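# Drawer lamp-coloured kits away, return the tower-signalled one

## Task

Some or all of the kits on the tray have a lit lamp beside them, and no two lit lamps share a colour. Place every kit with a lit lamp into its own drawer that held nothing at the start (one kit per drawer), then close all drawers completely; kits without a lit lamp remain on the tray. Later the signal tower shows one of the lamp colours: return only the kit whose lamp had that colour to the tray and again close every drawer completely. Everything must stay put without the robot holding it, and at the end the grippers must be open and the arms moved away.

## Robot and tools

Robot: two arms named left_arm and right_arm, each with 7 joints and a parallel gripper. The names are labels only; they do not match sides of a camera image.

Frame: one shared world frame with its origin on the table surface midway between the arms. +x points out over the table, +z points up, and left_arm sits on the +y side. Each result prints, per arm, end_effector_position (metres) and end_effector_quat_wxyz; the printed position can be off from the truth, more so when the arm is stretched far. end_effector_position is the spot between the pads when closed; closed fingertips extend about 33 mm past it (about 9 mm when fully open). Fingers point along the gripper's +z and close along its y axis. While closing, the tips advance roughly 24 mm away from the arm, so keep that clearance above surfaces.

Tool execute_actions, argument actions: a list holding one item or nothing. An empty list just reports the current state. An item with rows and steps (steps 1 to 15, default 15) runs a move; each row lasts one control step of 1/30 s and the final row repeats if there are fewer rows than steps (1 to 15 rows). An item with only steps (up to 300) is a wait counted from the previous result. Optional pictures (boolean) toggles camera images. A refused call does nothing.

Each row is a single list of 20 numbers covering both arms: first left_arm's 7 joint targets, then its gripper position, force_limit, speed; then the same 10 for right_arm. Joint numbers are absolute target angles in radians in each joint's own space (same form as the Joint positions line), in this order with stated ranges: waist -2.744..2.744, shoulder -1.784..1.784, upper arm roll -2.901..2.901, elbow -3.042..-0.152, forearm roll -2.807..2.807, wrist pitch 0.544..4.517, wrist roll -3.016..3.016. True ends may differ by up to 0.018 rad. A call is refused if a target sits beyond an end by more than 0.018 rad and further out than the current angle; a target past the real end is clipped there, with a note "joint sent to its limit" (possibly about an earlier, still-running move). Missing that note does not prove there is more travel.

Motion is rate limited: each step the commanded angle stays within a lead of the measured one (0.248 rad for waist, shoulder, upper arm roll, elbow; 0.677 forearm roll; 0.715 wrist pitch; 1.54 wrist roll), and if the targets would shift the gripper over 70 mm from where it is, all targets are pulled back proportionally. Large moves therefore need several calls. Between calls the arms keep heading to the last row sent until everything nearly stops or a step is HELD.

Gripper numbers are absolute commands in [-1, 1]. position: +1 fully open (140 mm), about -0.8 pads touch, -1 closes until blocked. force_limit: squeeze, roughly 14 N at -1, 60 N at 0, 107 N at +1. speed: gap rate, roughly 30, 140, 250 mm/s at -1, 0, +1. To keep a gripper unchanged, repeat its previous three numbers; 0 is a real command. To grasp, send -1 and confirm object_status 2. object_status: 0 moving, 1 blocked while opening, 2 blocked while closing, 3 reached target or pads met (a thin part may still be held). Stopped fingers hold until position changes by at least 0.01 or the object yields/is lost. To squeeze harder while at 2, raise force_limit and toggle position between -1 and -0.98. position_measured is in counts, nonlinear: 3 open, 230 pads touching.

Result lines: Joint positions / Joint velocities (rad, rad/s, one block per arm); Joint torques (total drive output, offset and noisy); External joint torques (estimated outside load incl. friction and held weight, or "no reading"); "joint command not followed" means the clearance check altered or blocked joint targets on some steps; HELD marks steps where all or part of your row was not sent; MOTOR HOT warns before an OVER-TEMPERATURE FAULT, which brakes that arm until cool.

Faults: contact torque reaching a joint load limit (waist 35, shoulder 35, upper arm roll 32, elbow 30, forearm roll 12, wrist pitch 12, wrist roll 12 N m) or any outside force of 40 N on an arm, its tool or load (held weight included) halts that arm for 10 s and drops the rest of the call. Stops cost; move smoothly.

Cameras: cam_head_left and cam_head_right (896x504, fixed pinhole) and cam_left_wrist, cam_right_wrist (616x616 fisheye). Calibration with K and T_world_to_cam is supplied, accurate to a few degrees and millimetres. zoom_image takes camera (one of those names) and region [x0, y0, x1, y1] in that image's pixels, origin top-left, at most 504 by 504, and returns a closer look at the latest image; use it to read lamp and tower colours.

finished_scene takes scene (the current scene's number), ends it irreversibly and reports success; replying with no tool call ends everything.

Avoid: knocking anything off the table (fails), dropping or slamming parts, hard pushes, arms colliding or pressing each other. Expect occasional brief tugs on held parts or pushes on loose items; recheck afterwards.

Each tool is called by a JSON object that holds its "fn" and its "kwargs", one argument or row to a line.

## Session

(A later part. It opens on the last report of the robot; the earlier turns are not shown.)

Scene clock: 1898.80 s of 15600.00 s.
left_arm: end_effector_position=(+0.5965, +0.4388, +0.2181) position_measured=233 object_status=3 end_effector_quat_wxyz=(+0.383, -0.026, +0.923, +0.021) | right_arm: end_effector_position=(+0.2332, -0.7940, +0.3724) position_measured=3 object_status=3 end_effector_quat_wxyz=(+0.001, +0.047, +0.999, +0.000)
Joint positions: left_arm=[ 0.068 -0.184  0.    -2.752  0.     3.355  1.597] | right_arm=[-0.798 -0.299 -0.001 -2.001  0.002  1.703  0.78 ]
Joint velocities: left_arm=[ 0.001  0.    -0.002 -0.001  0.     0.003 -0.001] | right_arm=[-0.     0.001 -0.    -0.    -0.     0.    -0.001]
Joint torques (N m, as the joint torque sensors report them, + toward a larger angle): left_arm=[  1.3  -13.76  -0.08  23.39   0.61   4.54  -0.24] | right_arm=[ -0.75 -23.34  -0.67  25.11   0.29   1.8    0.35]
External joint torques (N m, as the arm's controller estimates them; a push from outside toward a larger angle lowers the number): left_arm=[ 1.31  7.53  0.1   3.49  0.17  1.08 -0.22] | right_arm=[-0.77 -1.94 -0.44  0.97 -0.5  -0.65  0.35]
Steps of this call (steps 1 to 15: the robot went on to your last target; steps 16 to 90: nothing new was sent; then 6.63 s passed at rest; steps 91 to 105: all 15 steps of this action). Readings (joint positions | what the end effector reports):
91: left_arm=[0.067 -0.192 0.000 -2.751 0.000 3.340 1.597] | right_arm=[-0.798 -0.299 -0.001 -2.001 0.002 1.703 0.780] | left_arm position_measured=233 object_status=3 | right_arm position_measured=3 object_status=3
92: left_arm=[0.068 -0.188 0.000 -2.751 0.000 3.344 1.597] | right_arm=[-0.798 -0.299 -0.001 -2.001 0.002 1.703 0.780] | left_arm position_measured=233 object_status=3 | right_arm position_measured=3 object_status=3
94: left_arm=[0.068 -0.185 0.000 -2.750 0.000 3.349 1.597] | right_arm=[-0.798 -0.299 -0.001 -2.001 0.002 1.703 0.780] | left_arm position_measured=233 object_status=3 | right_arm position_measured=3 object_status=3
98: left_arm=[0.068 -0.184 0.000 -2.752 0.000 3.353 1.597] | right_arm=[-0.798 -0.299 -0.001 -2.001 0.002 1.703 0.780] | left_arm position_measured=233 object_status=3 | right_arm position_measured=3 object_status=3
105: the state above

{"fn": "execute_actions", "kwargs": {
  "actions": [
    {"rows":[[0.07,-0.22,0,-2.79,0,3.36,1.59,-0.15,-0.3,-0.2,-0.8,-0.3,0,-2.0,0,1.7,0.785,1,0,0],[0.07,-0.26,0,-2.83,0,3.37,1.55,-0.15,-0.3,-0.2,-0.8,-0.3,0,-2.0,0,1.7,0.785,1,0,0],[0.08,-0.3,0,-2.87,0.1,3.39,1.5,-0.15,-0.3,-0.2,-0.8,-0.3,0,-2.0,0,1.7,0.785,1,0,0],[0.12,-0.34,0,-2.9,0.2,3.41,1.45,-0.15,-0.3,-0.2,-0.8,-0.3,0,-2.0,0,1.7,0.785,1,0,0],[0.17,-0.36,0,-2.92,0.3,3.44,1.4,-0.15,-0.3,-0.2,-0.8,-0.3,0,-2.0,0,1.7,0.785,1,0,0],[0.23,-0.36,0,-2.92,0.42,3.47,1.35,-0.15,-0.3,-0.2,-0.8,-0.3,0,-2.0,0,1.7,0.785,1,0,0],[0.3,-0.35,0,-2.91,0.54,3.5,1.3,-0.15,-0.3,-0.2,-0.8,-0.3,0,-2.0,0,1.7,0.785,1,0,0],[0.37,-0.33,0,-2.89,0.66,3.53,1.25,-0.15,-0.3,-0.2,-0.8,-0.3,0,-2.0,0,1.7,0.785,1,0,0],[0.44,-0.3,0,-2.87,0.78,3.56,1.2,-0.15,-0.3,-0.2,-0.8,-0.3,0,-2.0,0,1.7,0.785,1,0,0],[0.51,-0.27,0,-2.84,0.9,3.59,1.15,-0.15,-0.3,-0.2,-0.8,-0.3,0,-2.0,0,1.7,0.785,1,0,0],[0.58,-0.23,0,-2.81,1.0,3.62,1.1,-0.15,-0.3,-0.2,-0.8,-0.3,0,-2.0,0,1.7,0.785,1,0,0],[0.65,-0.19,0,-2.78,1.1,3.65,1.05,-0.15,-0.3,-0.2,-0.8,-0.3,0,-2.0,0,1.7,0.785,1,0,0],[0.72,-0.15,0,-2.74,1.2,3.68,1.0,-0.15,-0.3,-0.2,-0.8,-0.3,0,-2.0,0,1.7,0.785,1,0,0],[0.79,-0.1,0,-2.7,1.3,3.71,0.95,-0.15,-0.3,-0.2,-0.8,-0.3,0,-2.0,0,1.7,0.785,1,0,0],[0.85,-0.05,0,-2.66,1.4,3.74,0.9,-0.15,-0.3,-0.2,-0.8,-0.3,0,-2.0,0,1.7,0.785,1,0,0]],"steps":15}
  ],
  "pictures": false
}}

{"fn": "execute_actions", "kwargs": {
  "actions": [
    {"rows":[[0.9,0,0,-2.62,1.5,3.77,0.85,-0.15,-0.3,-0.2,-0.8,-0.3,0,-2.0,0,1.7,0.785,1,0,0],[0.93,0.04,0,-2.58,1.58,3.79,0.82,-0.15,-0.3,-0.2,-0.8,-0.3,0,-2.0,0,1.7,0.785,1,0,0],[0.951,0.08,0,-2.54,1.627,3.795,0.799,-0.15,-0.3,-0.2,-0.8,-0.3,0,-2.0,0,1.7,0.785,1,0,0],[0.951,0.11,0,-2.51,1.627,3.795,0.799,-0.15,-0.3,-0.2,-0.8,-0.3,0,-2.0,0,1.7,0.785,1,0,0],[0.951,0.132,0,-2.493,1.627,3.795,0.799,-0.15,-0.3,-0.2,-0.8,-0.3,0,-2.0,0,1.7,0.785,1,0,0]],"steps":15}
  ],
  "pictures": false
}}

{"fn": "execute_actions", "kwargs": {
  "actions": [
    {"steps":40}
  ]
}}

Scene clock: 2017.63 s of 15600.00 s.
left_arm: end_effector_position=(+0.5366, +0.5888, +0.2238) position_measured=149 object_status=0 end_effector_quat_wxyz=(+0.409, +0.072, +0.904, +0.104) | right_arm: end_effector_position=(+0.2332, -0.7940, +0.3724) position_measured=3 object_status=3 end_effector_quat_wxyz=(+0.001, +0.047, +0.999, +0.000)
Joint positions: left_arm=[ 0.705 -0.146 -0.004 -2.731  1.073  3.611  1.246] | right_arm=[-0.798 -0.299 -0.001 -2.001  0.002  1.703  0.78 ]
Joint velocities: left_arm=[ 1.825  1.252  0.082  1.018  2.706  0.739 -1.12 ] | right_arm=[ 0.001 -0.001  0.001  0.001 -0.     0.    -0.001]
Joint torques (N m, as the joint torque sensors report them, + toward a larger angle): left_arm=[ -2.65 -24.08  -0.87  11.76   0.57   4.23  -0.53] | right_arm=[ -0.48 -23.65  -0.88  24.91   0.34   1.79   0.34]
External joint torques (N m, as the arm's controller estimates them; a push from outside toward a larger angle lowers the number): left_arm=[ 1.69  2.46  1.14  0.7   1.4   0.88 -0.49] | right_arm=[-0.5  -2.1  -0.64  0.67 -0.45 -0.67  0.34]
Steps of this call (steps 1 to 15: the robot went on to your last target; steps 16 to 90: nothing new was sent; then 115.33 s passed at rest; steps 91 to 105: all 15 steps of this action). Readings (joint positions | what the end effector reports):
91: left_arm=[0.068 -0.191 0.000 -2.761 0.000 3.356 1.597] | right_arm=[-0.798 -0.299 -0.001 -2.001 0.002 1.703 0.780] | left_arm position_measured=233 object_status=0 | right_arm position_measured=3 object_status=3
92: left_arm=[0.068 -0.210 0.000 -2.781 0.000 3.358 1.593] | right_arm=[-0.798 -0.299 -0.001 -2.001 0.002 1.703 0.780] | left_arm position_measured=228 object_status=0 | right_arm position_measured=3 object_status=3
94: left_arm=[0.083 -0.267 -0.001 -2.838 0.063 3.369 1.571] | right_arm=[-0.798 -0.299 -0.001 -2.001 0.002 1.703 0.780] | left_arm position_measured=215 object_status=0 | right_arm position_measured=3 object_status=3
98: left_arm=[0.245 -0.335 -0.004 -2.894 0.363 3.434 1.485] | right_arm=[-0.798 -0.299 -0.001 -2.001 0.002 1.703 0.780] | left_arm position_measured=189 object_status=0 | right_arm position_measured=3 object_status=3
105: the state above

Scene clock: 2018.13 s of 15600.00 s.
left_arm: end_effector_position=(+0.4941, +0.6322, +0.1600) position_measured=148 object_status=3 end_effector_quat_wxyz=(+0.380, +0.067, +0.923, +0.010) | right_arm: end_effector_position=(+0.2332, -0.7940, +0.3724) position_measured=3 object_status=3 end_effector_quat_wxyz=(+0.001, +0.047, +0.999, +0.000)
Joint positions: left_arm=[ 0.948  0.13   0.003 -2.496  1.614  3.78   0.893] | right_arm=[-0.798 -0.299 -0.001 -2.001  0.002  1.703  0.78 ]
Joint velocities: left_arm=[-0.     0.002 -0.005  0.016  0.083  0.065 -0.287] | right_arm=[-0.     0.     0.     0.    -0.001  0.     0.001]
Joint torques (N m, as the joint torque sensors report them, + toward a larger angle): left_arm=[  0.83 -26.37  -1.8   17.33  -0.92   3.75  -0.4 ] | right_arm=[ -0.51 -23.28  -1.07  25.02   0.32   1.86   0.43]
External joint torques (N m, as the arm's controller estimates them; a push from outside toward a larger angle lowers the number): left_arm=[ 0.73  2.11 -1.47  1.01  0.84  0.82 -0.38] | right_arm=[-0.45 -1.9  -0.75  0.89 -0.46 -0.59  0.43]
Steps of this call (steps 1 to 15: all 15 steps of this action). Readings (joint positions | what the end effector reports):
1: left_arm=[0.767 -0.101 -0.003 -2.694 1.173 3.639 1.206] | right_arm=[-0.798 -0.299 -0.001 -2.001 0.002 1.703 0.780] | left_arm position_measured=148 object_status=0 | right_arm position_measured=3 object_status=3
2: left_arm=[0.821 -0.056 -0.001 -2.656 1.269 3.664 1.167] | right_arm=[-0.798 -0.299 -0.001 -2.001 0.002 1.703 0.780] | left_arm position_measured=148 object_status=0 | right_arm position_measured=3 object_status=3
4: left_arm=[0.897 0.029 0.003 -2.583 1.418 3.705 1.096] | right_arm=[-0.798 -0.299 -0.001 -2.001 0.002 1.703 0.780] | left_arm position_measured=148 object_status=0 | right_arm position_measured=3 object_status=3
8: left_arm=[0.944 0.117 0.006 -2.512 1.555 3.749 0.993] | right_arm=[-0.798 -0.299 -0.001 -2.001 0.002 1.703 0.780] | left_arm position_measured=148 object_status=3 | right_arm position_measured=3 object_status=3
15: the state above

Scene clock: 2019.47 s of 15600.00 s.
left_arm: end_effector_position=(+0.4939, +0.6286, +0.1613) position_measured=148 object_status=3 end_effector_quat_wxyz=(+0.382, +0.033, +0.924, -0.010) | right_arm: end_effector_position=(+0.2332, -0.7940, +0.3724) position_measured=3 object_status=3 end_effector_quat_wxyz=(+0.001, +0.047, +0.999, +0.000)
Joint positions: left_arm=[ 0.948  0.13   0.003 -2.494  1.624  3.791  0.807] | right_arm=[-0.798 -0.299 -0.001 -2.001  0.002  1.703  0.78 ]
Joint velocities: left_arm=[ 0.    -0.001 -0.001 -0.    -0.001  0.001 -0.004] | right_arm=[ 0.001  0.001  0.    -0.001  0.    -0.001  0.   ]
Joint torques (N m, as the joint torque sensors report them, + toward a larger angle): left_arm=[  0.7  -26.9   -1.75  16.95  -0.87   3.7   -0.27] | right_arm=[ -0.87 -23.33  -0.45  25.3    0.24   1.83   0.34]
External joint torques (N m, as the arm's controller estimates them; a push from outside toward a larger angle lowers the number): left_arm=[ 0.66  1.56 -1.35  0.68  0.86  0.74 -0.25] | right_arm=[-0.9  -2.   -0.24  1.21 -0.56 -0.61  0.34]
Steps of this call (steps 1 to 40: the robot went on to your last target). Readings (joint positions | what the end effector reports):
1: left_arm=[0.948 0.130 0.003 -2.495 1.617 3.782 0.884] | right_arm=[-0.798 -0.299 -0.001 -2.001 0.002 1.703 0.780] | left_arm position_measured=148 object_status=3 | right_arm position_measured=3 object_status=3
2: left_arm=[0.948 0.130 0.003 -2.495 1.619 3.784 0.876] | right_arm=[-0.798 -0.299 -0.001 -2.001 0.002 1.703 0.780] | left_arm position_measured=148 object_status=3 | right_arm position_measured=3 object_status=3
4: left_arm=[0.948 0.130 0.003 -2.495 1.621 3.786 0.862] | right_arm=[-0.798 -0.299 -0.001 -2.001 0.002 1.703 0.780] | left_arm position_measured=148 object_status=3 | right_arm position_measured=3 object_status=3
8: left_arm=[0.948 0.130 0.003 -2.495 1.623 3.789 0.842] | right_arm=[-0.798 -0.299 -0.001 -2.001 0.002 1.703 0.780] | left_arm position_measured=148 object_status=3 | right_arm position_measured=3 object_status=3
40: the state above
camera_calibration (this result's frames):
cam_left_wrist: T_world_to_cam=[[0.219467, 0.972326, 0.0800981, -0.724305], [0.332004, -0.151632, 0.931011, -0.205748], [0.917392, -0.177733, -0.356095, -0.0933297], [0, 0, 0, 1]] pos_world=[0.31289, 0.656475, 0.216335]
cam_right_wrist: T_world_to_cam=[[0.0956663, 0.99527, 0.0168946, 0.758787], [0.915568, -0.0946402, 0.39087, -0.442913], [0.39062, -0.0219249, -0.920291, 0.410409], [0, 0, 0, 1]] pos_world=[0.172612, -0.788117, 0.537998]

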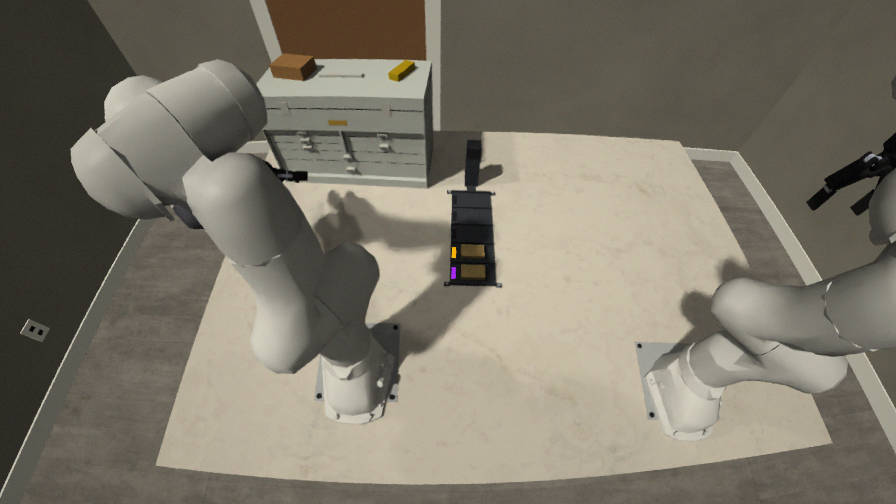

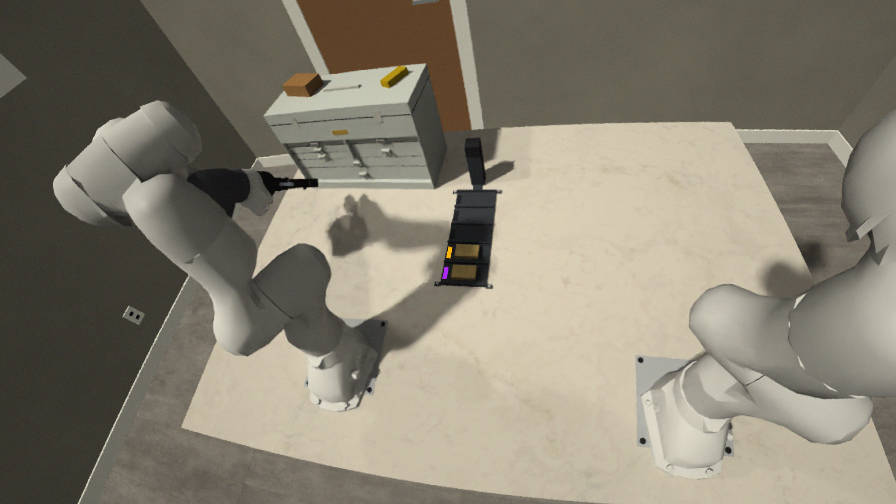

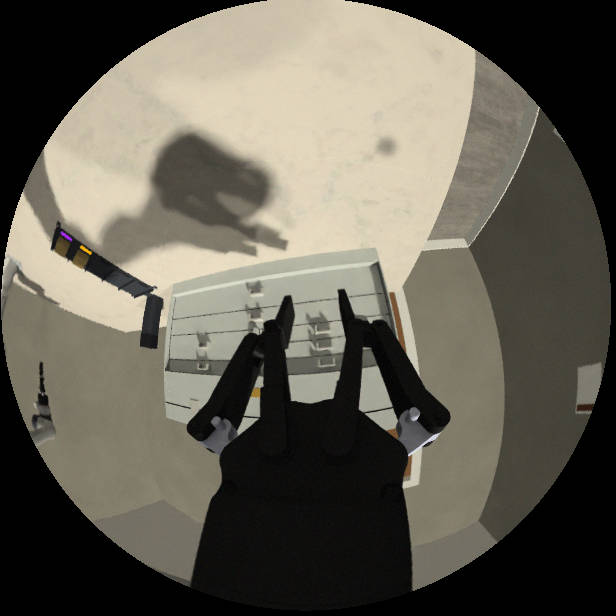

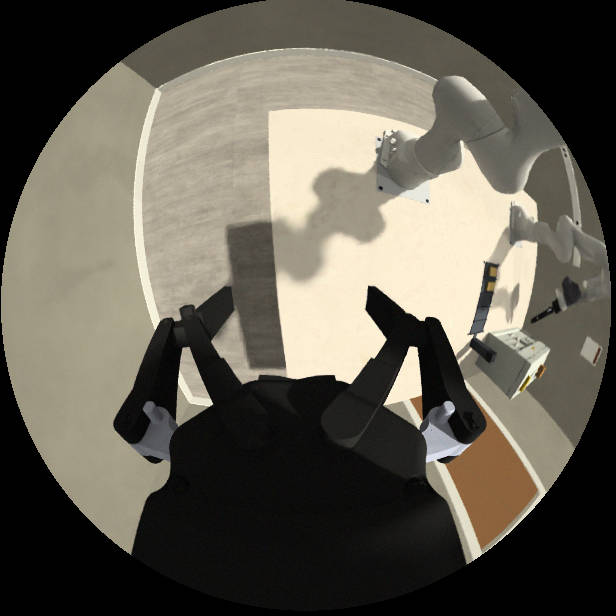

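{"fn": "execute_actions", "kwargs": {
  "actions": [
    {"rows":[[0.93,0.146,0,-2.468,1.625,3.78,0.77,-0.15,-0.3,-0.2,-0.8,-0.3,0,-2.0,0,1.7,0.785,1,0,0],[0.91,0.16,0,-2.445,1.622,3.77,0.75,-0.15,-0.3,-0.2,-0.8,-0.3,0,-2.0,0,1.7,0.785,1,0,0],[0.89,0.175,0,-2.422,1.62,3.76,0.73,-0.15,-0.3,-0.2,-0.8,-0.3,0,-2.0,0,1.7,0.785,1,0,0],[0.872,0.187,0,-2.4,1.618,3.75,0.71,-0.15,-0.3,-0.2,-0.8,-0.3,0,-2.0,0,1.7,0.785,1,0,0],[0.855,0.199,0,-2.378,1.616,3.74,0.69,-0.15,-0.3,-0.2,-0.8,-0.3,0,-2.0,0,1.7,0.785,1,0,0],[0.838,0.211,0,-2.357,1.615,3.73,0.67,-0.15,-0.3,-0.2,-0.8,-0.3,0,-2.0,0,1.7,0.785,1,0,0],[0.823,0.226,0,-2.33,1.622,3.72,0.65,-0.15,-0.3,-0.2,-0.8,-0.3,0,-2.0,0,1.7,0.785,1,0,0],[0.808,0.241,0,-2.303,1.63,3.712,0.63,-0.15,-0.3,-0.2,-0.8,-0.3,0,-2.0,0,1.7,0.785,1,0,0],[0.793,0.256,0,-2.277,1.637,3.706,0.61,-0.15,-0.3,-0.2,-0.8,-0.3,0,-2.0,0,1.7,0.785,1,0,0],[0.776,0.271,0,-2.25,1.644,3.705,0.597,-0.15,-0.3,-0.2,-0.8,-0.3,0,-2.0,0,1.7,0.785,1,0,0]],"steps":15}
  ],
  "pictures": false
}}

{"fn": "execute_actions", "kwargs": {
  "actions": [
    {"steps":30}
  ]
}}

{"fn": "zoom_image", "kwargs": {
  "camera": "cam_left_wrist",
  "region": [220, 240, 420, 400]
}}

Scene clock: 2036.33 s of 15600.00 s.
left_arm: end_effector_position=(+0.5833, +0.6195, +0.1635) position_measured=148 object_status=3 end_effector_quat_wxyz=(+0.385, +0.061, +0.921, -0.007) | right_arm: end_effector_position=(+0.2332, -0.7940, +0.3724) position_measured=3 object_status=3 end_effector_quat_wxyz=(+0.001, +0.047, +0.999, +0.000)
Joint positions: left_arm=[ 0.779  0.266 -0.002 -2.257  1.638  3.72   0.669] | right_arm=[-0.798 -0.299 -0.001 -2.001  0.002  1.703  0.78 ]
Joint velocities: left_arm=[-0.035  0.045 -0.001  0.077  0.028 -0.063 -0.214] | right_arm=[ 0.002  0.002 -0.     0.001 -0.001  0.     0.   ]
Joint torques (N m, as the joint torque sensors report them, + toward a larger angle): left_arm=[ -1.19 -32.65   0.8   17.39  -1.01   2.26  -0.47] | right_arm=[ -0.77 -23.2   -0.54  25.22   0.27   1.83   0.4 ]
External joint torques (N m, as the arm's controller estimates them; a push from outside toward a larger angle lowers the number): left_arm=[-2.83  2.22 -0.23 -0.27  1.04 -0.46 -0.46] | right_arm=[-0.78 -1.78 -0.3   1.05 -0.52 -0.63  0.4 ]
Steps of this call (steps 1 to 15: the robot went on to your last target; steps 16 to 90: nothing new was sent; then 13.37 s passed at rest; steps 91 to 105: all 15 steps of this action). Readings (joint positions | what the end effector reports):
91: left_arm=[0.945 0.133 0.003 -2.489 1.624 3.790 0.803] | right_arm=[-0.798 -0.299 -0.001 -2.001 0.002 1.703 0.780] | left_arm position_measured=148 object_status=3 | right_arm position_measured=3 object_status=3
92: left_arm=[0.938 0.141 0.003 -2.476 1.624 3.787 0.798] | right_arm=[-0.798 -0.299 -0.001 -2.001 0.002 1.703 0.780] | left_arm position_measured=148 object_status=3 | right_arm position_measured=3 object_status=3
94: left_arm=[0.911 0.161 0.004 -2.441 1.623 3.778 0.784] | right_arm=[-0.798 -0.299 -0.001 -2.001 0.002 1.703 0.780] | left_arm position_measured=148 object_status=3 | right_arm position_measured=3 object_status=3
98: left_arm=[0.845 0.211 0.003 -2.355 1.622 3.751 0.742] | right_arm=[-0.798 -0.299 -0.001 -2.001 0.002 1.703 0.780] | left_arm position_measured=148 object_status=3 | right_arm position_measured=3 object_status=3
105: the state above

Scene clock: 2037.33 s of 15600.00 s.
left_arm: end_effector_position=(+0.5840, +0.6229, +0.1616) position_measured=148 object_status=3 end_effector_quat_wxyz=(+0.382, +0.033, +0.923, -0.014) | right_arm: end_effector_position=(+0.2332, -0.7940, +0.3724) position_measured=3 object_status=3 end_effector_quat_wxyz=(+0.001, +0.047, +0.999, +0.000)
Joint positions: left_arm=[ 0.778  0.269 -0.002 -2.251  1.641  3.709  0.606] | right_arm=[-0.798 -0.299 -0.001 -2.001  0.002  1.703  0.78 ]
Joint velocities: left_arm=[-0.002  0.     0.     0.    -0.     0.001 -0.007] | right_arm=[ 0.001  0.     0.001  0.001  0.002 -0.001  0.001]
Joint torques (N m, as the joint torque sensors report them, + toward a larger angle): left_arm=[ -2.07 -33.21   0.27  18.63  -1.16   2.09  -0.29] | right_arm=[ -0.47 -23.23  -0.68  25.47   0.24   1.84   0.36]
External joint torques (N m, as the arm's controller estimates them; a push from outside toward a larger angle lowers the number): left_arm=[-2.04  1.37  1.2   0.71  0.86 -0.64 -0.27] | right_arm=[-0.55 -1.88 -0.52  1.34 -0.55 -0.61  0.36]
Steps of this call (steps 1 to 30: the robot went on to your last target). Readings (joint positions | what the end effector reports):
1: left_arm=[0.778 0.267 -0.002 -2.255 1.639 3.718 0.662] | right_arm=[-0.798 -0.299 -0.001 -2.001 0.002 1.703 0.780] | left_arm position_measured=148 object_status=3 | right_arm position_measured=3 object_status=3
2: left_arm=[0.778 0.268 -0.002 -2.254 1.639 3.716 0.656] | right_arm=[-0.798 -0.299 -0.001 -2.001 0.002 1.703 0.780] | left_arm position_measured=148 object_status=3 | right_arm position_measured=3 object_status=3
4: left_arm=[0.778 0.268 -0.002 -2.253 1.640 3.714 0.646] | right_arm=[-0.798 -0.299 -0.001 -2.001 0.002 1.703 0.780] | left_arm position_measured=148 object_status=3 | right_arm position_measured=3 object_status=3
8: left_arm=[0.778 0.269 -0.002 -2.252 1.641 3.711 0.631] | right_arm=[-0.798 -0.299 -0.001 -2.001 0.002 1.703 0.780] | left_arm position_measured=148 object_status=3 | right_arm position_measured=3 object_status=3
30: the state above
camera_calibration (this result's frames):
cam_left_wrist: T_world_to_cam=[[0.221136, 0.972559, 0.0723065, -0.738412], [0.33083, -0.144555, 0.932553, -0.240725], [0.917415, -0.1823, -0.353718, -0.174455], [0, 0, 0, 1]] pos_world=[0.402976, 0.651548, 0.216173]
cam_right_wrist: T_world_to_cam=[[0.0956663, 0.99527, 0.0168934, 0.758787], [0.915567, -0.0946397, 0.39087, -0.442913], [0.39062, -0.0219261, -0.920291, 0.410409], [0, 0, 0, 1]] pos_world=[0.172612, -0.788117, 0.537999]

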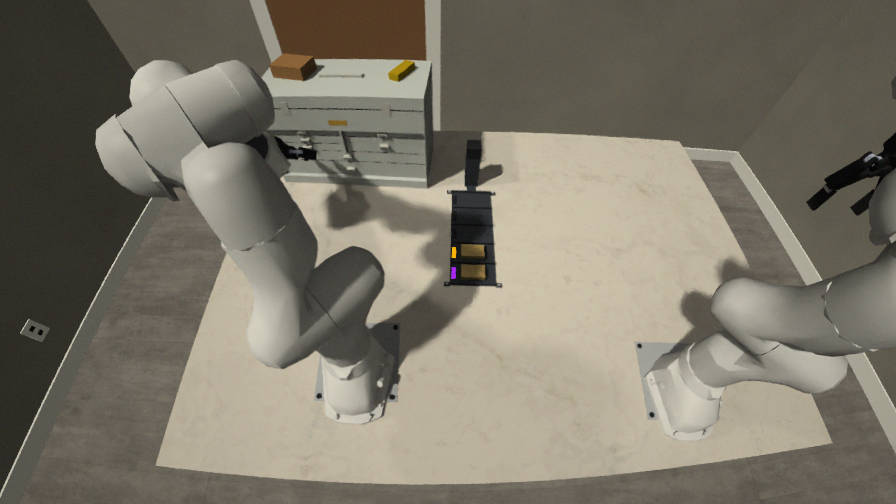

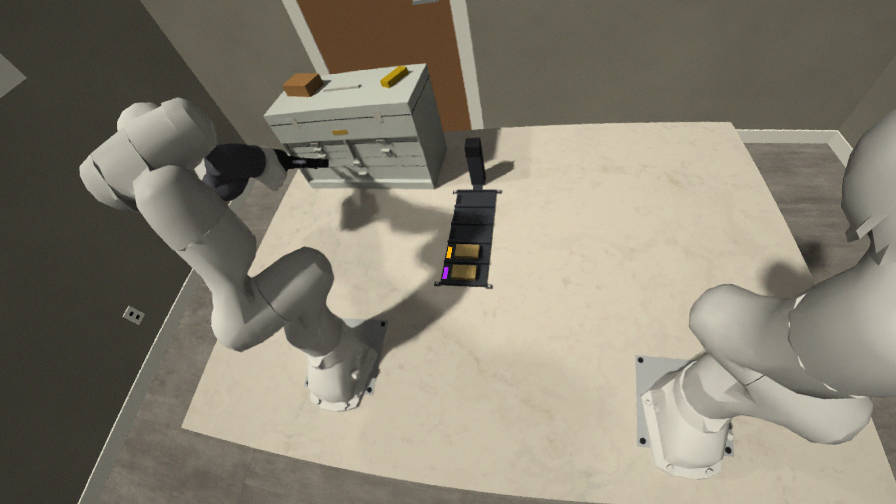

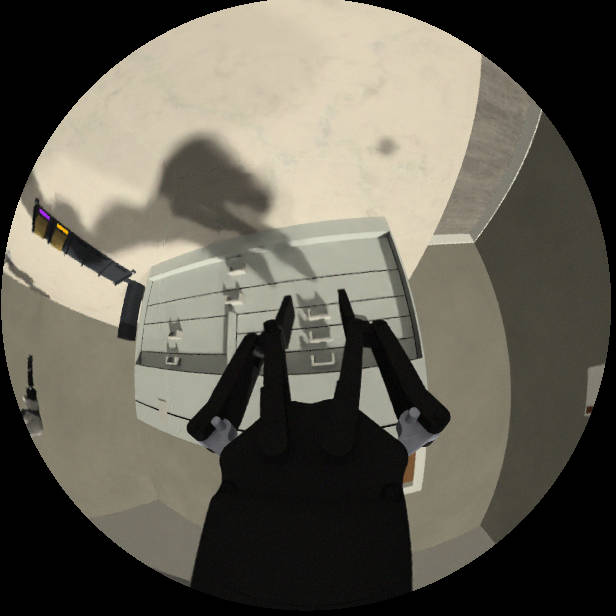

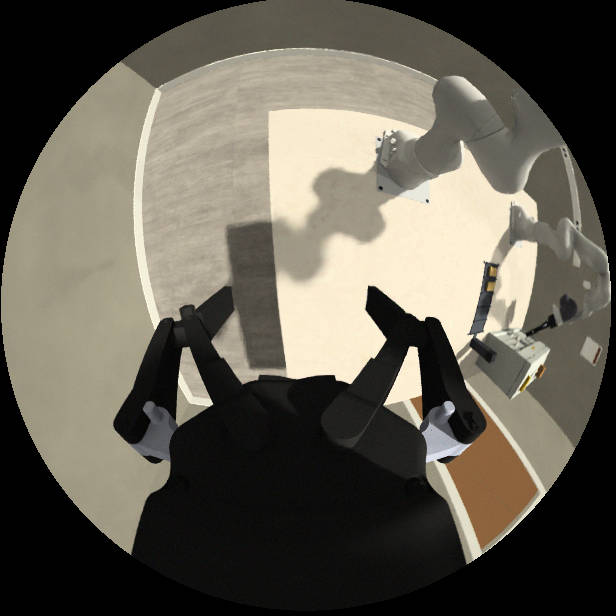

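Region (220, 240, 420, 400) of cam_left_wrist's 616x616 image, scaled by 2.520, with more detail than that image has; it fills the top 403 rows of this view, and the rest is white.

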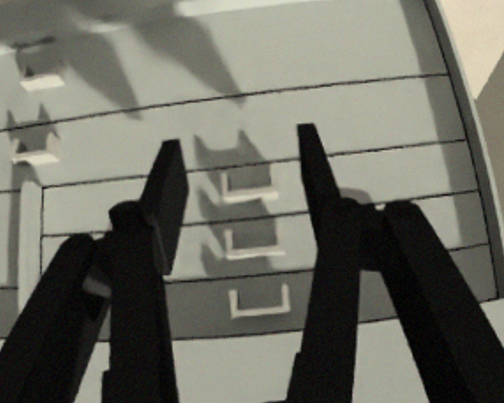

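Matches the R1 pre-grasp view. Advance and grip.

{"fn": "execute_actions", "kwargs": {
  "actions": [
    {"rows":[[0.769,0.277,0,-2.238,1.647,3.7,0.585,-0.15,-0.3,-0.2,-0.8,-0.3,0,-2.0,0,1.7,0.785,1,0,0],[0.763,0.284,0,-2.226,1.65,3.697,0.575,-0.15,-0.3,-0.2,-0.8,-0.3,0,-2.0,0,1.7,0.785,1,0,0],[0.756,0.29,0,-2.214,1.654,3.693,0.565,-0.15,-0.3,-0.2,-0.8,-0.3,0,-2.0,0,1.7,0.785,1,0,0],[0.75,0.297,0,-2.202,1.657,3.69,0.555,-0.15,-0.3,-0.2,-0.8,-0.3,0,-2.0,0,1.7,0.785,1,0,0],[0.743,0.304,0,-2.19,1.66,3.687,0.547,-0.15,-0.3,-0.2,-0.8,-0.3,0,-2.0,0,1.7,0.785,1,0,0]],"steps":15}
  ],
  "pictures": false
}}

{"fn": "execute_actions", "kwargs": {
  "actions": [
    {"steps":15}
  ],
  "pictures": false
}}

{"fn": "execute_actions", "kwargs": {
  "actions": [
    {"rows":[[0.743,0.304,0,-2.19,1.66,3.687,0.547,-1,-0.3,-0.6,-0.8,-0.3,0,-2.0,0,1.7,0.785,1,0,0]],"steps":15}
  ],
  "pictures": false
}}

{"fn": "execute_actions", "kwargs": {
  "actions": [
    {"steps":8}
  ],
  "pictures": false
}}

Scene clock: 2049.03 s of 15600.00 s.
left_arm: end_effector_position=(+0.6034, +0.6220, +0.1617) position_measured=148 object_status=3 end_effector_quat_wxyz=(+0.383, +0.037, +0.923, -0.011) | right_arm: end_effector_position=(+0.2332, -0.7940, +0.3724) position_measured=3 object_status=3 end_effector_quat_wxyz=(+0.001, +0.047, +0.999, +0.000)
Joint positions: left_arm=[ 0.746  0.302 -0.    -2.192  1.657  3.693  0.566] | right_arm=[-0.798 -0.299 -0.001 -2.001  0.002  1.703  0.78 ]
Joint velocities: left_arm=[-0.     0.001  0.     0.004  0.006 -0.009 -0.04 ] | right_arm=[ 0.    -0.001  0.001  0.001  0.001 -0.     0.001]
Joint torques (N m, as the joint torque sensors report them, + toward a larger angle): left_arm=[ -2.05 -34.95  -0.83  18.61  -1.35   2.02  -0.28] | right_arm=[ -0.76 -23.53  -0.39  24.84   0.28   1.87   0.39]
External joint torques (N m, as the arm's controller estimates them; a push from outside toward a larger angle lowers the number): left_arm=[-2.12  1.1   0.11  0.3   0.75 -0.64 -0.26] | right_arm=[-0.77 -1.86 -0.14  0.55 -0.51 -0.59  0.39]
Steps of this call (steps 1 to 15: the robot went on to your last target; steps 16 to 90: nothing new was sent; then 8.20 s passed at rest; steps 91 to 105: all 15 steps of this action). Readings (joint positions | what the end effector reports):
91: left_arm=[0.777 0.271 -0.001 -2.249 1.642 3.708 0.603] | right_arm=[-0.798 -0.299 -0.001 -2.001 0.002 1.703 0.780] | left_arm position_measured=148 object_status=3 | right_arm position_measured=3 object_status=3
92: left_arm=[0.775 0.274 -0.001 -2.242 1.643 3.707 0.600] | right_arm=[-0.798 -0.299 -0.001 -2.001 0.002 1.703 0.780] | left_arm position_measured=148 object_status=3 | right_arm position_measured=3 object_status=3
94: left_arm=[0.766 0.283 -0.000 -2.224 1.647 3.703 0.594] | right_arm=[-0.798 -0.299 -0.001 -2.001 0.002 1.703 0.780] | left_arm position_measured=148 object_status=3 | right_arm position_measured=3 object_status=3
98: left_arm=[0.748 0.299 -0.000 -2.197 1.654 3.697 0.580] | right_arm=[-0.798 -0.299 -0.001 -2.001 0.002 1.703 0.780] | left_arm position_measured=148 object_status=3 | right_arm position_measured=3 object_status=3
105: the state above

Scene clock: 2049.53 s of 15600.00 s.
left_arm: end_effector_position=(+0.6034, +0.6224, +0.1614) position_measured=148 object_status=3 end_effector_quat_wxyz=(+0.383, +0.032, +0.923, -0.013) | right_arm: end_effector_position=(+0.2332, -0.7940, +0.3724) position_measured=3 object_status=3 end_effector_quat_wxyz=(+0.001, +0.047, +0.999, +0.000)
Joint positions: left_arm=[ 0.746  0.302 -0.    -2.192  1.657  3.691  0.556] | right_arm=[-0.798 -0.299 -0.001 -2.001  0.002  1.703  0.78 ]
Joint velocities: left_arm=[ 0.     0.002 -0.     0.    -0.    -0.001 -0.009] | right_arm=[-0.001 -0.     0.     0.001 -0.001  0.     0.001]
Joint torques (N m, as the joint torque sensors report them, + toward a larger angle): left_arm=[ -2.27 -33.97  -1.11  18.85  -1.24   2.13  -0.28] | right_arm=[ -0.83 -23.33  -0.91  25.24   0.23   1.79   0.35]
External joint torques (N m, as the arm's controller estimates them; a push from outside toward a larger angle lowers the number): left_arm=[-2.23  1.95 -0.06  0.59  0.85 -0.52 -0.26] | right_arm=[-0.81 -1.86 -0.64  1.04 -0.56 -0.67  0.35]
Steps of this call (steps 1 to 15: the robot went on to your last target). Readings (joint positions | what the end effector reports):
1: left_arm=[0.746 0.302 -0.000 -2.192 1.657 3.692 0.565] | right_arm=[-0.798 -0.299 -0.001 -2.001 0.002 1.703 0.780] | left_arm position_measured=148 object_status=3 | right_arm position_measured=3 object_status=3
2: left_arm=[0.746 0.302 -0.000 -2.192 1.657 3.692 0.563] | right_arm=[-0.798 -0.299 -0.001 -2.001 0.002 1.703 0.780] | left_arm position_measured=148 object_status=3 | right_arm position_measured=3 object_status=3
4: left_arm=[0.746 0.302 -0.000 -2.192 1.657 3.692 0.562] | right_arm=[-0.798 -0.299 -0.001 -2.001 0.002 1.703 0.780] | left_arm position_measured=148 object_status=3 | right_arm position_measured=3 object_status=3
8: left_arm=[0.746 0.302 -0.000 -2.192 1.657 3.691 0.559] | right_arm=[-0.798 -0.299 -0.001 -2.001 0.002 1.703 0.780] | left_arm position_measured=148 object_status=3 | right_arm position_measured=3 object_status=3
15: the state above
All arms were judged still, so your last target was given up. Only a new action makes them travel on or press farther. Fingers that are still opening or closing keep moving.

Scene clock: 2050.03 s of 15600.00 s.
left_arm: end_effector_position=(+0.6034, +0.6228, +0.1614) position_measured=192 object_status=0 end_effector_quat_wxyz=(+0.382, +0.031, +0.923, -0.012) | right_arm: end_effector_position=(+0.2332, -0.7940, +0.3724) position_measured=3 object_status=3 end_effector_quat_wxyz=(+0.001, +0.047, +0.999, +0.000)
Joint positions: left_arm=[ 0.746  0.302 -0.    -2.191  1.657  3.69   0.554] | right_arm=[-0.798 -0.299 -0.001 -2.001  0.002  1.703  0.78 ]
Joint velocities: left_arm=[ 0.    -0.001  0.001 -0.001 -0.    -0.     0.   ] | right_arm=[-0.001  0.001  0.    -0.001 -0.001 -0.001  0.   ]
Joint torques (N m, as the joint torque sensors report them, + toward a larger angle): left_arm=[ -1.81 -34.46  -1.36  18.67  -1.33   2.25  -0.34] | right_arm=[ -0.74 -23.52  -0.6   25.21   0.3    1.84   0.4 ]
External joint torques (N m, as the arm's controller estimates them; a push from outside toward a larger angle lowers the number): left_arm=[-1.82  1.52 -0.37  0.39  0.76 -0.4  -0.32] | right_arm=[-0.71 -2.17 -0.32  1.11 -0.48 -0.6   0.4 ]
Steps of this call (steps 1 to 15: all 15 steps of this action). Readings (joint positions | what the end effector reports):
1: left_arm=[0.746 0.302 -0.000 -2.192 1.657 3.691 0.556] | right_arm=[-0.798 -0.299 -0.001 -2.001 0.002 1.703 0.780] | left_arm position_measured=148 object_status=0 | right_arm position_measured=3 object_status=3
2: left_arm=[0.746 0.302 -0.000 -2.192 1.657 3.691 0.556] | right_arm=[-0.798 -0.299 -0.001 -2.001 0.002 1.703 0.780] | left_arm position_measured=152 object_status=0 | right_arm position_measured=3 object_status=3
4: left_arm=[0.746 0.302 -0.000 -2.191 1.657 3.691 0.555] | right_arm=[-0.798 -0.299 -0.001 -2.001 0.002 1.703 0.780] | left_arm position_measured=160 object_status=0 | right_arm position_measured=3 object_status=3
8: left_arm=[0.746 0.302 -0.000 -2.191 1.657 3.691 0.555] | right_arm=[-0.798 -0.299 -0.001 -2.001 0.002 1.703 0.780] | left_arm position_measured=176 object_status=0 | right_arm position_measured=3 object_status=3
15: the state above

Scene clock: 2050.30 s of 15600.00 s.
left_arm: end_effector_position=(+0.6034, +0.6228, +0.1614) position_measured=192 object_status=2 end_effector_quat_wxyz=(+0.382, +0.031, +0.923, -0.012) | right_arm: end_effector_position=(+0.2332, -0.7940, +0.3724) position_measured=3 object_status=3 end_effector_quat_wxyz=(+0.001, +0.047, +0.999, +0.000)
Joint positions: left_arm=[ 0.746  0.302 -0.    -2.191  1.657  3.69   0.554] | right_arm=[-0.798 -0.299 -0.001 -2.001  0.002  1.703  0.78 ]
Joint velocities: left_arm=[-0.     0.001  0.001  0.     0.001 -0.001  0.001] | right_arm=[-0.     0.    -0.001  0.001  0.001 -0.    -0.   ]
Joint torques (N m, as the joint torque sensors report them, + toward a larger angle): left_arm=[ -2.1  -34.03  -0.53  18.75  -1.32   2.16  -0.27] | right_arm=[ -0.94 -23.52  -0.58  24.9    0.27   1.84   0.39]
External joint torques (N m, as the arm's controller estimates them; a push from outside toward a larger angle lowers the number): left_arm=[-2.18  2.    0.4   0.4   0.79 -0.48 -0.25] | right_arm=[-0.92 -2.02 -0.31  0.67 -0.52 -0.62  0.39]
Steps of this call (steps 1 to 8: the robot went on to your last target). Readings (joint positions | what the end effector reports):
1: left_arm=[0.746 0.302 -0.000 -2.191 1.657 3.690 0.554] | right_arm=[-0.798 -0.299 -0.001 -2.001 0.002 1.703 0.780] | left_arm position_measured=192 object_status=0 | right_arm position_measured=3 object_status=3
2: left_arm=[0.746 0.302 -0.000 -2.191 1.657 3.690 0.554] | right_arm=[-0.798 -0.299 -0.001 -2.001 0.002 1.703 0.780] | left_arm position_measured=192 object_status=0 | right_arm position_measured=3 object_status=3
4: left_arm=[0.746 0.302 -0.000 -2.191 1.657 3.690 0.554] | right_arm=[-0.798 -0.299 -0.001 -2.001 0.002 1.703 0.780] | left_arm position_measured=192 object_status=2 | right_arm position_measured=3 object_status=3
8: the state above

Pull to B slowly (wrist leads a bit).

{"fn": "execute_actions", "kwargs": {
  "actions": [
    {"rows":[[0.751,0.296,0,-2.202,1.652,3.7,0.585,-1,-0.3,-0.6,-0.8,-0.3,0,-2.0,0,1.7,0.785,1,0,0],[0.758,0.29,0,-2.214,1.649,3.704,0.597,-1,-0.3,-0.6,-0.8,-0.3,0,-2.0,0,1.7,0.785,1,0,0],[0.764,0.283,0,-2.226,1.646,3.708,0.609,-1,-0.3,-0.6,-0.8,-0.3,0,-2.0,0,1.7,0.785,1,0,0],[0.771,0.277,0,-2.238,1.643,3.712,0.621,-1,-0.3,-0.6,-0.8,-0.3,0,-2.0,0,1.7,0.785,1,0,0],[0.778,0.27,0,-2.25,1.64,3.716,0.633,-1,-0.3,-0.6,-0.8,-0.3,0,-2.0,0,1.7,0.785,1,0,0],[0.784,0.264,0,-2.262,1.637,3.72,0.645,-1,-0.3,-0.6,-0.8,-0.3,0,-2.0,0,1.7,0.785,1,0,0],[0.791,0.257,0,-2.274,1.634,3.724,0.657,-1,-0.3,-0.6,-0.8,-0.3,0,-2.0,0,1.7,0.785,1,0,0],[0.798,0.25,0,-2.286,1.631,3.728,0.669,-1,-0.3,-0.6,-0.8,-0.3,0,-2.0,0,1.7,0.785,1,0,0],[0.804,0.244,0,-2.297,1.628,3.732,0.68,-1,-0.3,-0.6,-0.8,-0.3,0,-2.0,0,1.7,0.785,1,0,0],[0.811,0.237,0,-2.309,1.625,3.736,0.69,-1,-0.3,-0.6,-0.8,-0.3,0,-2.0,0,1.7,0.785,1,0,0],[0.818,0.231,0,-2.321,1.622,3.74,0.7,-1,-0.3,-0.6,-0.8,-0.3,0,-2.0,0,1.7,0.785,1,0,0],[0.825,0.224,0,-2.333,1.619,3.743,0.7,-1,-0.3,-0.6,-0.8,-0.3,0,-2.0,0,1.7,0.785,1,0,0],[0.832,0.217,0,-2.345,1.616,3.743,0.7,-1,-0.3,-0.6,-0.8,-0.3,0,-2.0,0,1.7,0.785,1,0,0],[0.84,0.21,0,-2.358,1.613,3.743,0.7,-1,-0.3,-0.6,-0.8,-0.3,0,-2.0,0,1.7,0.785,1,0,0]],"steps":15}
  ],
  "pictures": false
}}

{"fn": "execute_actions", "kwargs": {
  "actions": [
    {"steps":15}
  ]
}}

Scene clock: 2068.73 s of 15600.00 s.
left_arm: end_effector_position=(+0.5553, +0.6258, +0.1621) position_measured=192 object_status=2 end_effector_quat_wxyz=(+0.381, +0.020, +0.924, -0.016) | right_arm: end_effector_position=(+0.2332, -0.7940, +0.3724) position_measured=3 object_status=3 end_effector_quat_wxyz=(+0.001, +0.047, +0.999, +0.000)
Joint positions: left_arm=[ 0.827  0.219 -0.    -2.337  1.622  3.731  0.652] | right_arm=[-0.798 -0.299 -0.001 -2.001  0.002  1.703  0.78 ]
Joint velocities: left_arm=[ 0.146 -0.133  0.    -0.234 -0.048  0.072  0.178] | right_arm=[-0.    -0.    -0.001  0.001 -0.     0.    -0.002]
Joint torques (N m, as the joint torque sensors report them, + toward a larger angle): left_arm=[ -0.04 -31.12  -0.7   14.73  -2.65   2.77  -0.12] | right_arm=[ -0.6  -23.92  -0.52  24.97   0.32   1.84   0.37]
External joint torques (N m, as the arm's controller estimates them; a push from outside toward a larger angle lowers the number): left_arm=[ 2.34  0.18  2.07 -3.74 -0.68 -0.03 -0.09] | right_arm=[-0.57 -2.51 -0.23  0.82 -0.47 -0.61  0.37]
Steps of this call (steps 1 to 15: the robot went on to your last target; steps 16 to 90: nothing new was sent; then 14.93 s passed at rest; steps 91 to 105: all 15 steps of this action). Readings (joint positions | what the end effector reports):
91: left_arm=[0.746 0.301 -0.000 -2.193 1.656 3.691 0.556] | right_arm=[-0.798 -0.299 -0.001 -2.001 0.002 1.703 0.780] | left_arm position_measured=192 object_status=2 | right_arm position_measured=3 object_status=3
92: left_arm=[0.748 0.298 -0.000 -2.198 1.655 3.691 0.560] | right_arm=[-0.798 -0.299 -0.001 -2.001 0.002 1.703 0.780] | left_arm position_measured=192 object_status=2 | right_arm position_measured=3 object_status=3
94: left_arm=[0.757 0.289 -0.000 -2.214 1.650 3.695 0.569] | right_arm=[-0.798 -0.299 -0.001 -2.001 0.002 1.703 0.780] | left_arm position_measured=192 object_status=2 | right_arm position_measured=3 object_status=3
98: left_arm=[0.781 0.264 -0.000 -2.257 1.640 3.708 0.598] | right_arm=[-0.798 -0.299 -0.001 -2.001 0.002 1.703 0.780] | left_arm position_measured=192 object_status=2 | right_arm position_measured=3 object_status=3
105: the state above

Scene clock: 2069.23 s of 15600.00 s.
left_arm: end_effector_position=(+0.5502, +0.6263, +0.1622) position_measured=192 object_status=2 end_effector_quat_wxyz=(+0.382, +0.028, +0.923, -0.012) | right_arm: end_effector_position=(+0.2332, -0.7940, +0.3724) position_measured=3 object_status=3 end_effector_quat_wxyz=(+0.001, +0.047, +0.999, +0.000)
Joint positions: left_arm=[ 0.838  0.211 -0.    -2.354  1.614  3.737  0.689] | right_arm=[-0.798 -0.299 -0.001 -2.001  0.002  1.703  0.78 ]
Joint velocities: left_arm=[-0.    -0.    -0.    -0.002 -0.002 -0.     0.019] | right_arm=[ 0.     0.    -0.001  0.001 -0.     0.     0.   ]
Joint torques (N m, as the joint torque sensors report them, + toward a larger angle): left_arm=[  0.66 -32.29  -0.48  14.07  -1.9    3.86   0.36] | right_arm=[ -0.55 -23.19  -1.06  24.98   0.28   1.85   0.38]
External joint torques (N m, as the arm's controller estimates them; a push from outside toward a larger angle lowers the number): left_arm=[ 0.64 -0.13  0.21 -3.27 -0.01  1.02  0.37] | right_arm=[-0.54 -1.79 -0.79  0.83 -0.51 -0.61  0.38]
Steps of this call (steps 1 to 15: the robot went on to your last target). Readings (joint positions | what the end effector reports):
1: left_arm=[0.831 0.216 -0.000 -2.343 1.621 3.733 0.658] | right_arm=[-0.798 -0.299 -0.001 -2.001 0.002 1.703 0.780] | left_arm position_measured=192 object_status=2 | right_arm position_measured=3 object_status=3
2: left_arm=[0.834 0.214 -0.000 -2.347 1.619 3.734 0.663] | right_arm=[-0.798 -0.299 -0.001 -2.001 0.002 1.703 0.780] | left_arm position_measured=192 object_status=2 | right_arm position_measured=3 object_status=3
4: left_arm=[0.836 0.212 -0.000 -2.351 1.618 3.736 0.671] | right_arm=[-0.798 -0.299 -0.001 -2.001 0.002 1.703 0.780] | left_arm position_measured=192 object_status=2 | right_arm position_measured=3 object_status=3
8: left_arm=[0.837 0.211 -0.000 -2.353 1.615 3.737 0.681] | right_arm=[-0.798 -0.299 -0.001 -2.001 0.002 1.703 0.780] | left_arm position_measured=192 object_status=2 | right_arm position_measured=3 object_status=3
15: the state above
camera_calibration (this result's frames):
cam_left_wrist: T_world_to_cam=[[0.212622, 0.974515, 0.0715037, -0.730666], [0.331833, -0.140841, 0.932765, -0.232531], [0.919064, -0.174599, -0.353322, -0.148419], [0, 0, 0, 1]] pos_world=[0.368923, 0.653381, 0.216703]
cam_right_wrist: T_world_to_cam=[[0.0956679, 0.99527, 0.0168884, 0.758789], [0.915566, -0.0946392, 0.390873, -0.442915], [0.390622, -0.0219316, -0.92029, 0.410407], [0, 0, 0, 1]] pos_world=[0.172613, -0.788116, 0.538002]

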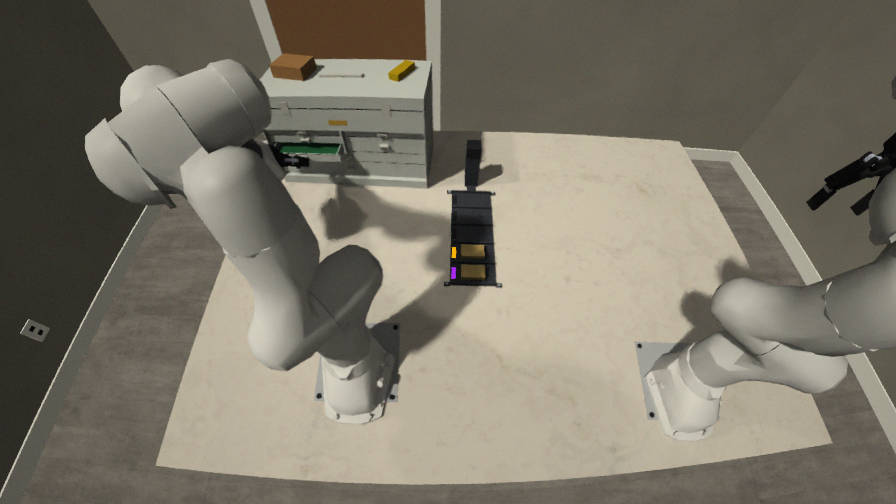

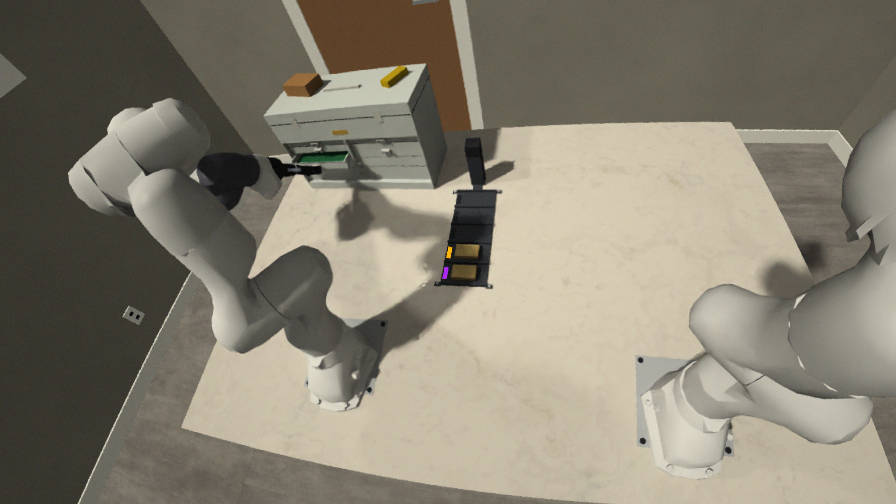

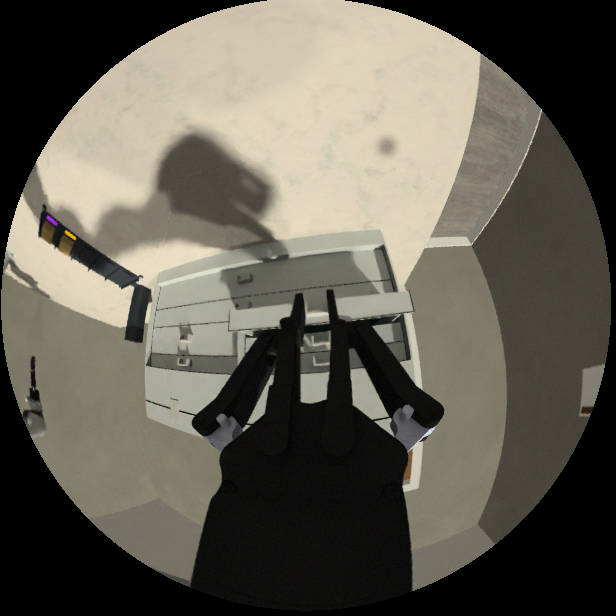

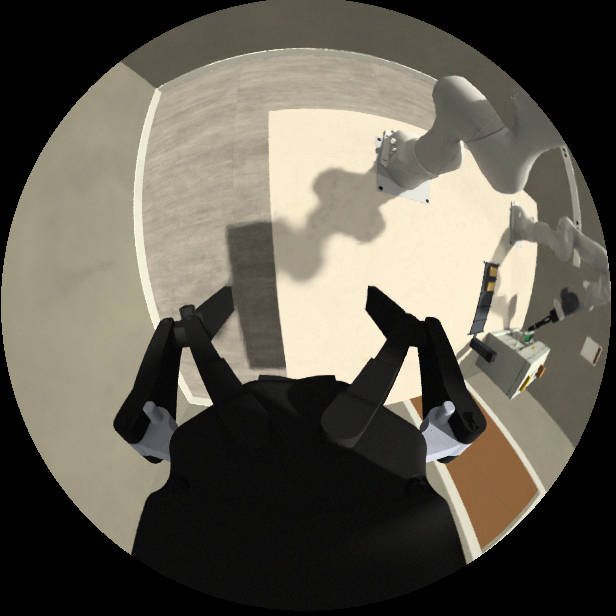

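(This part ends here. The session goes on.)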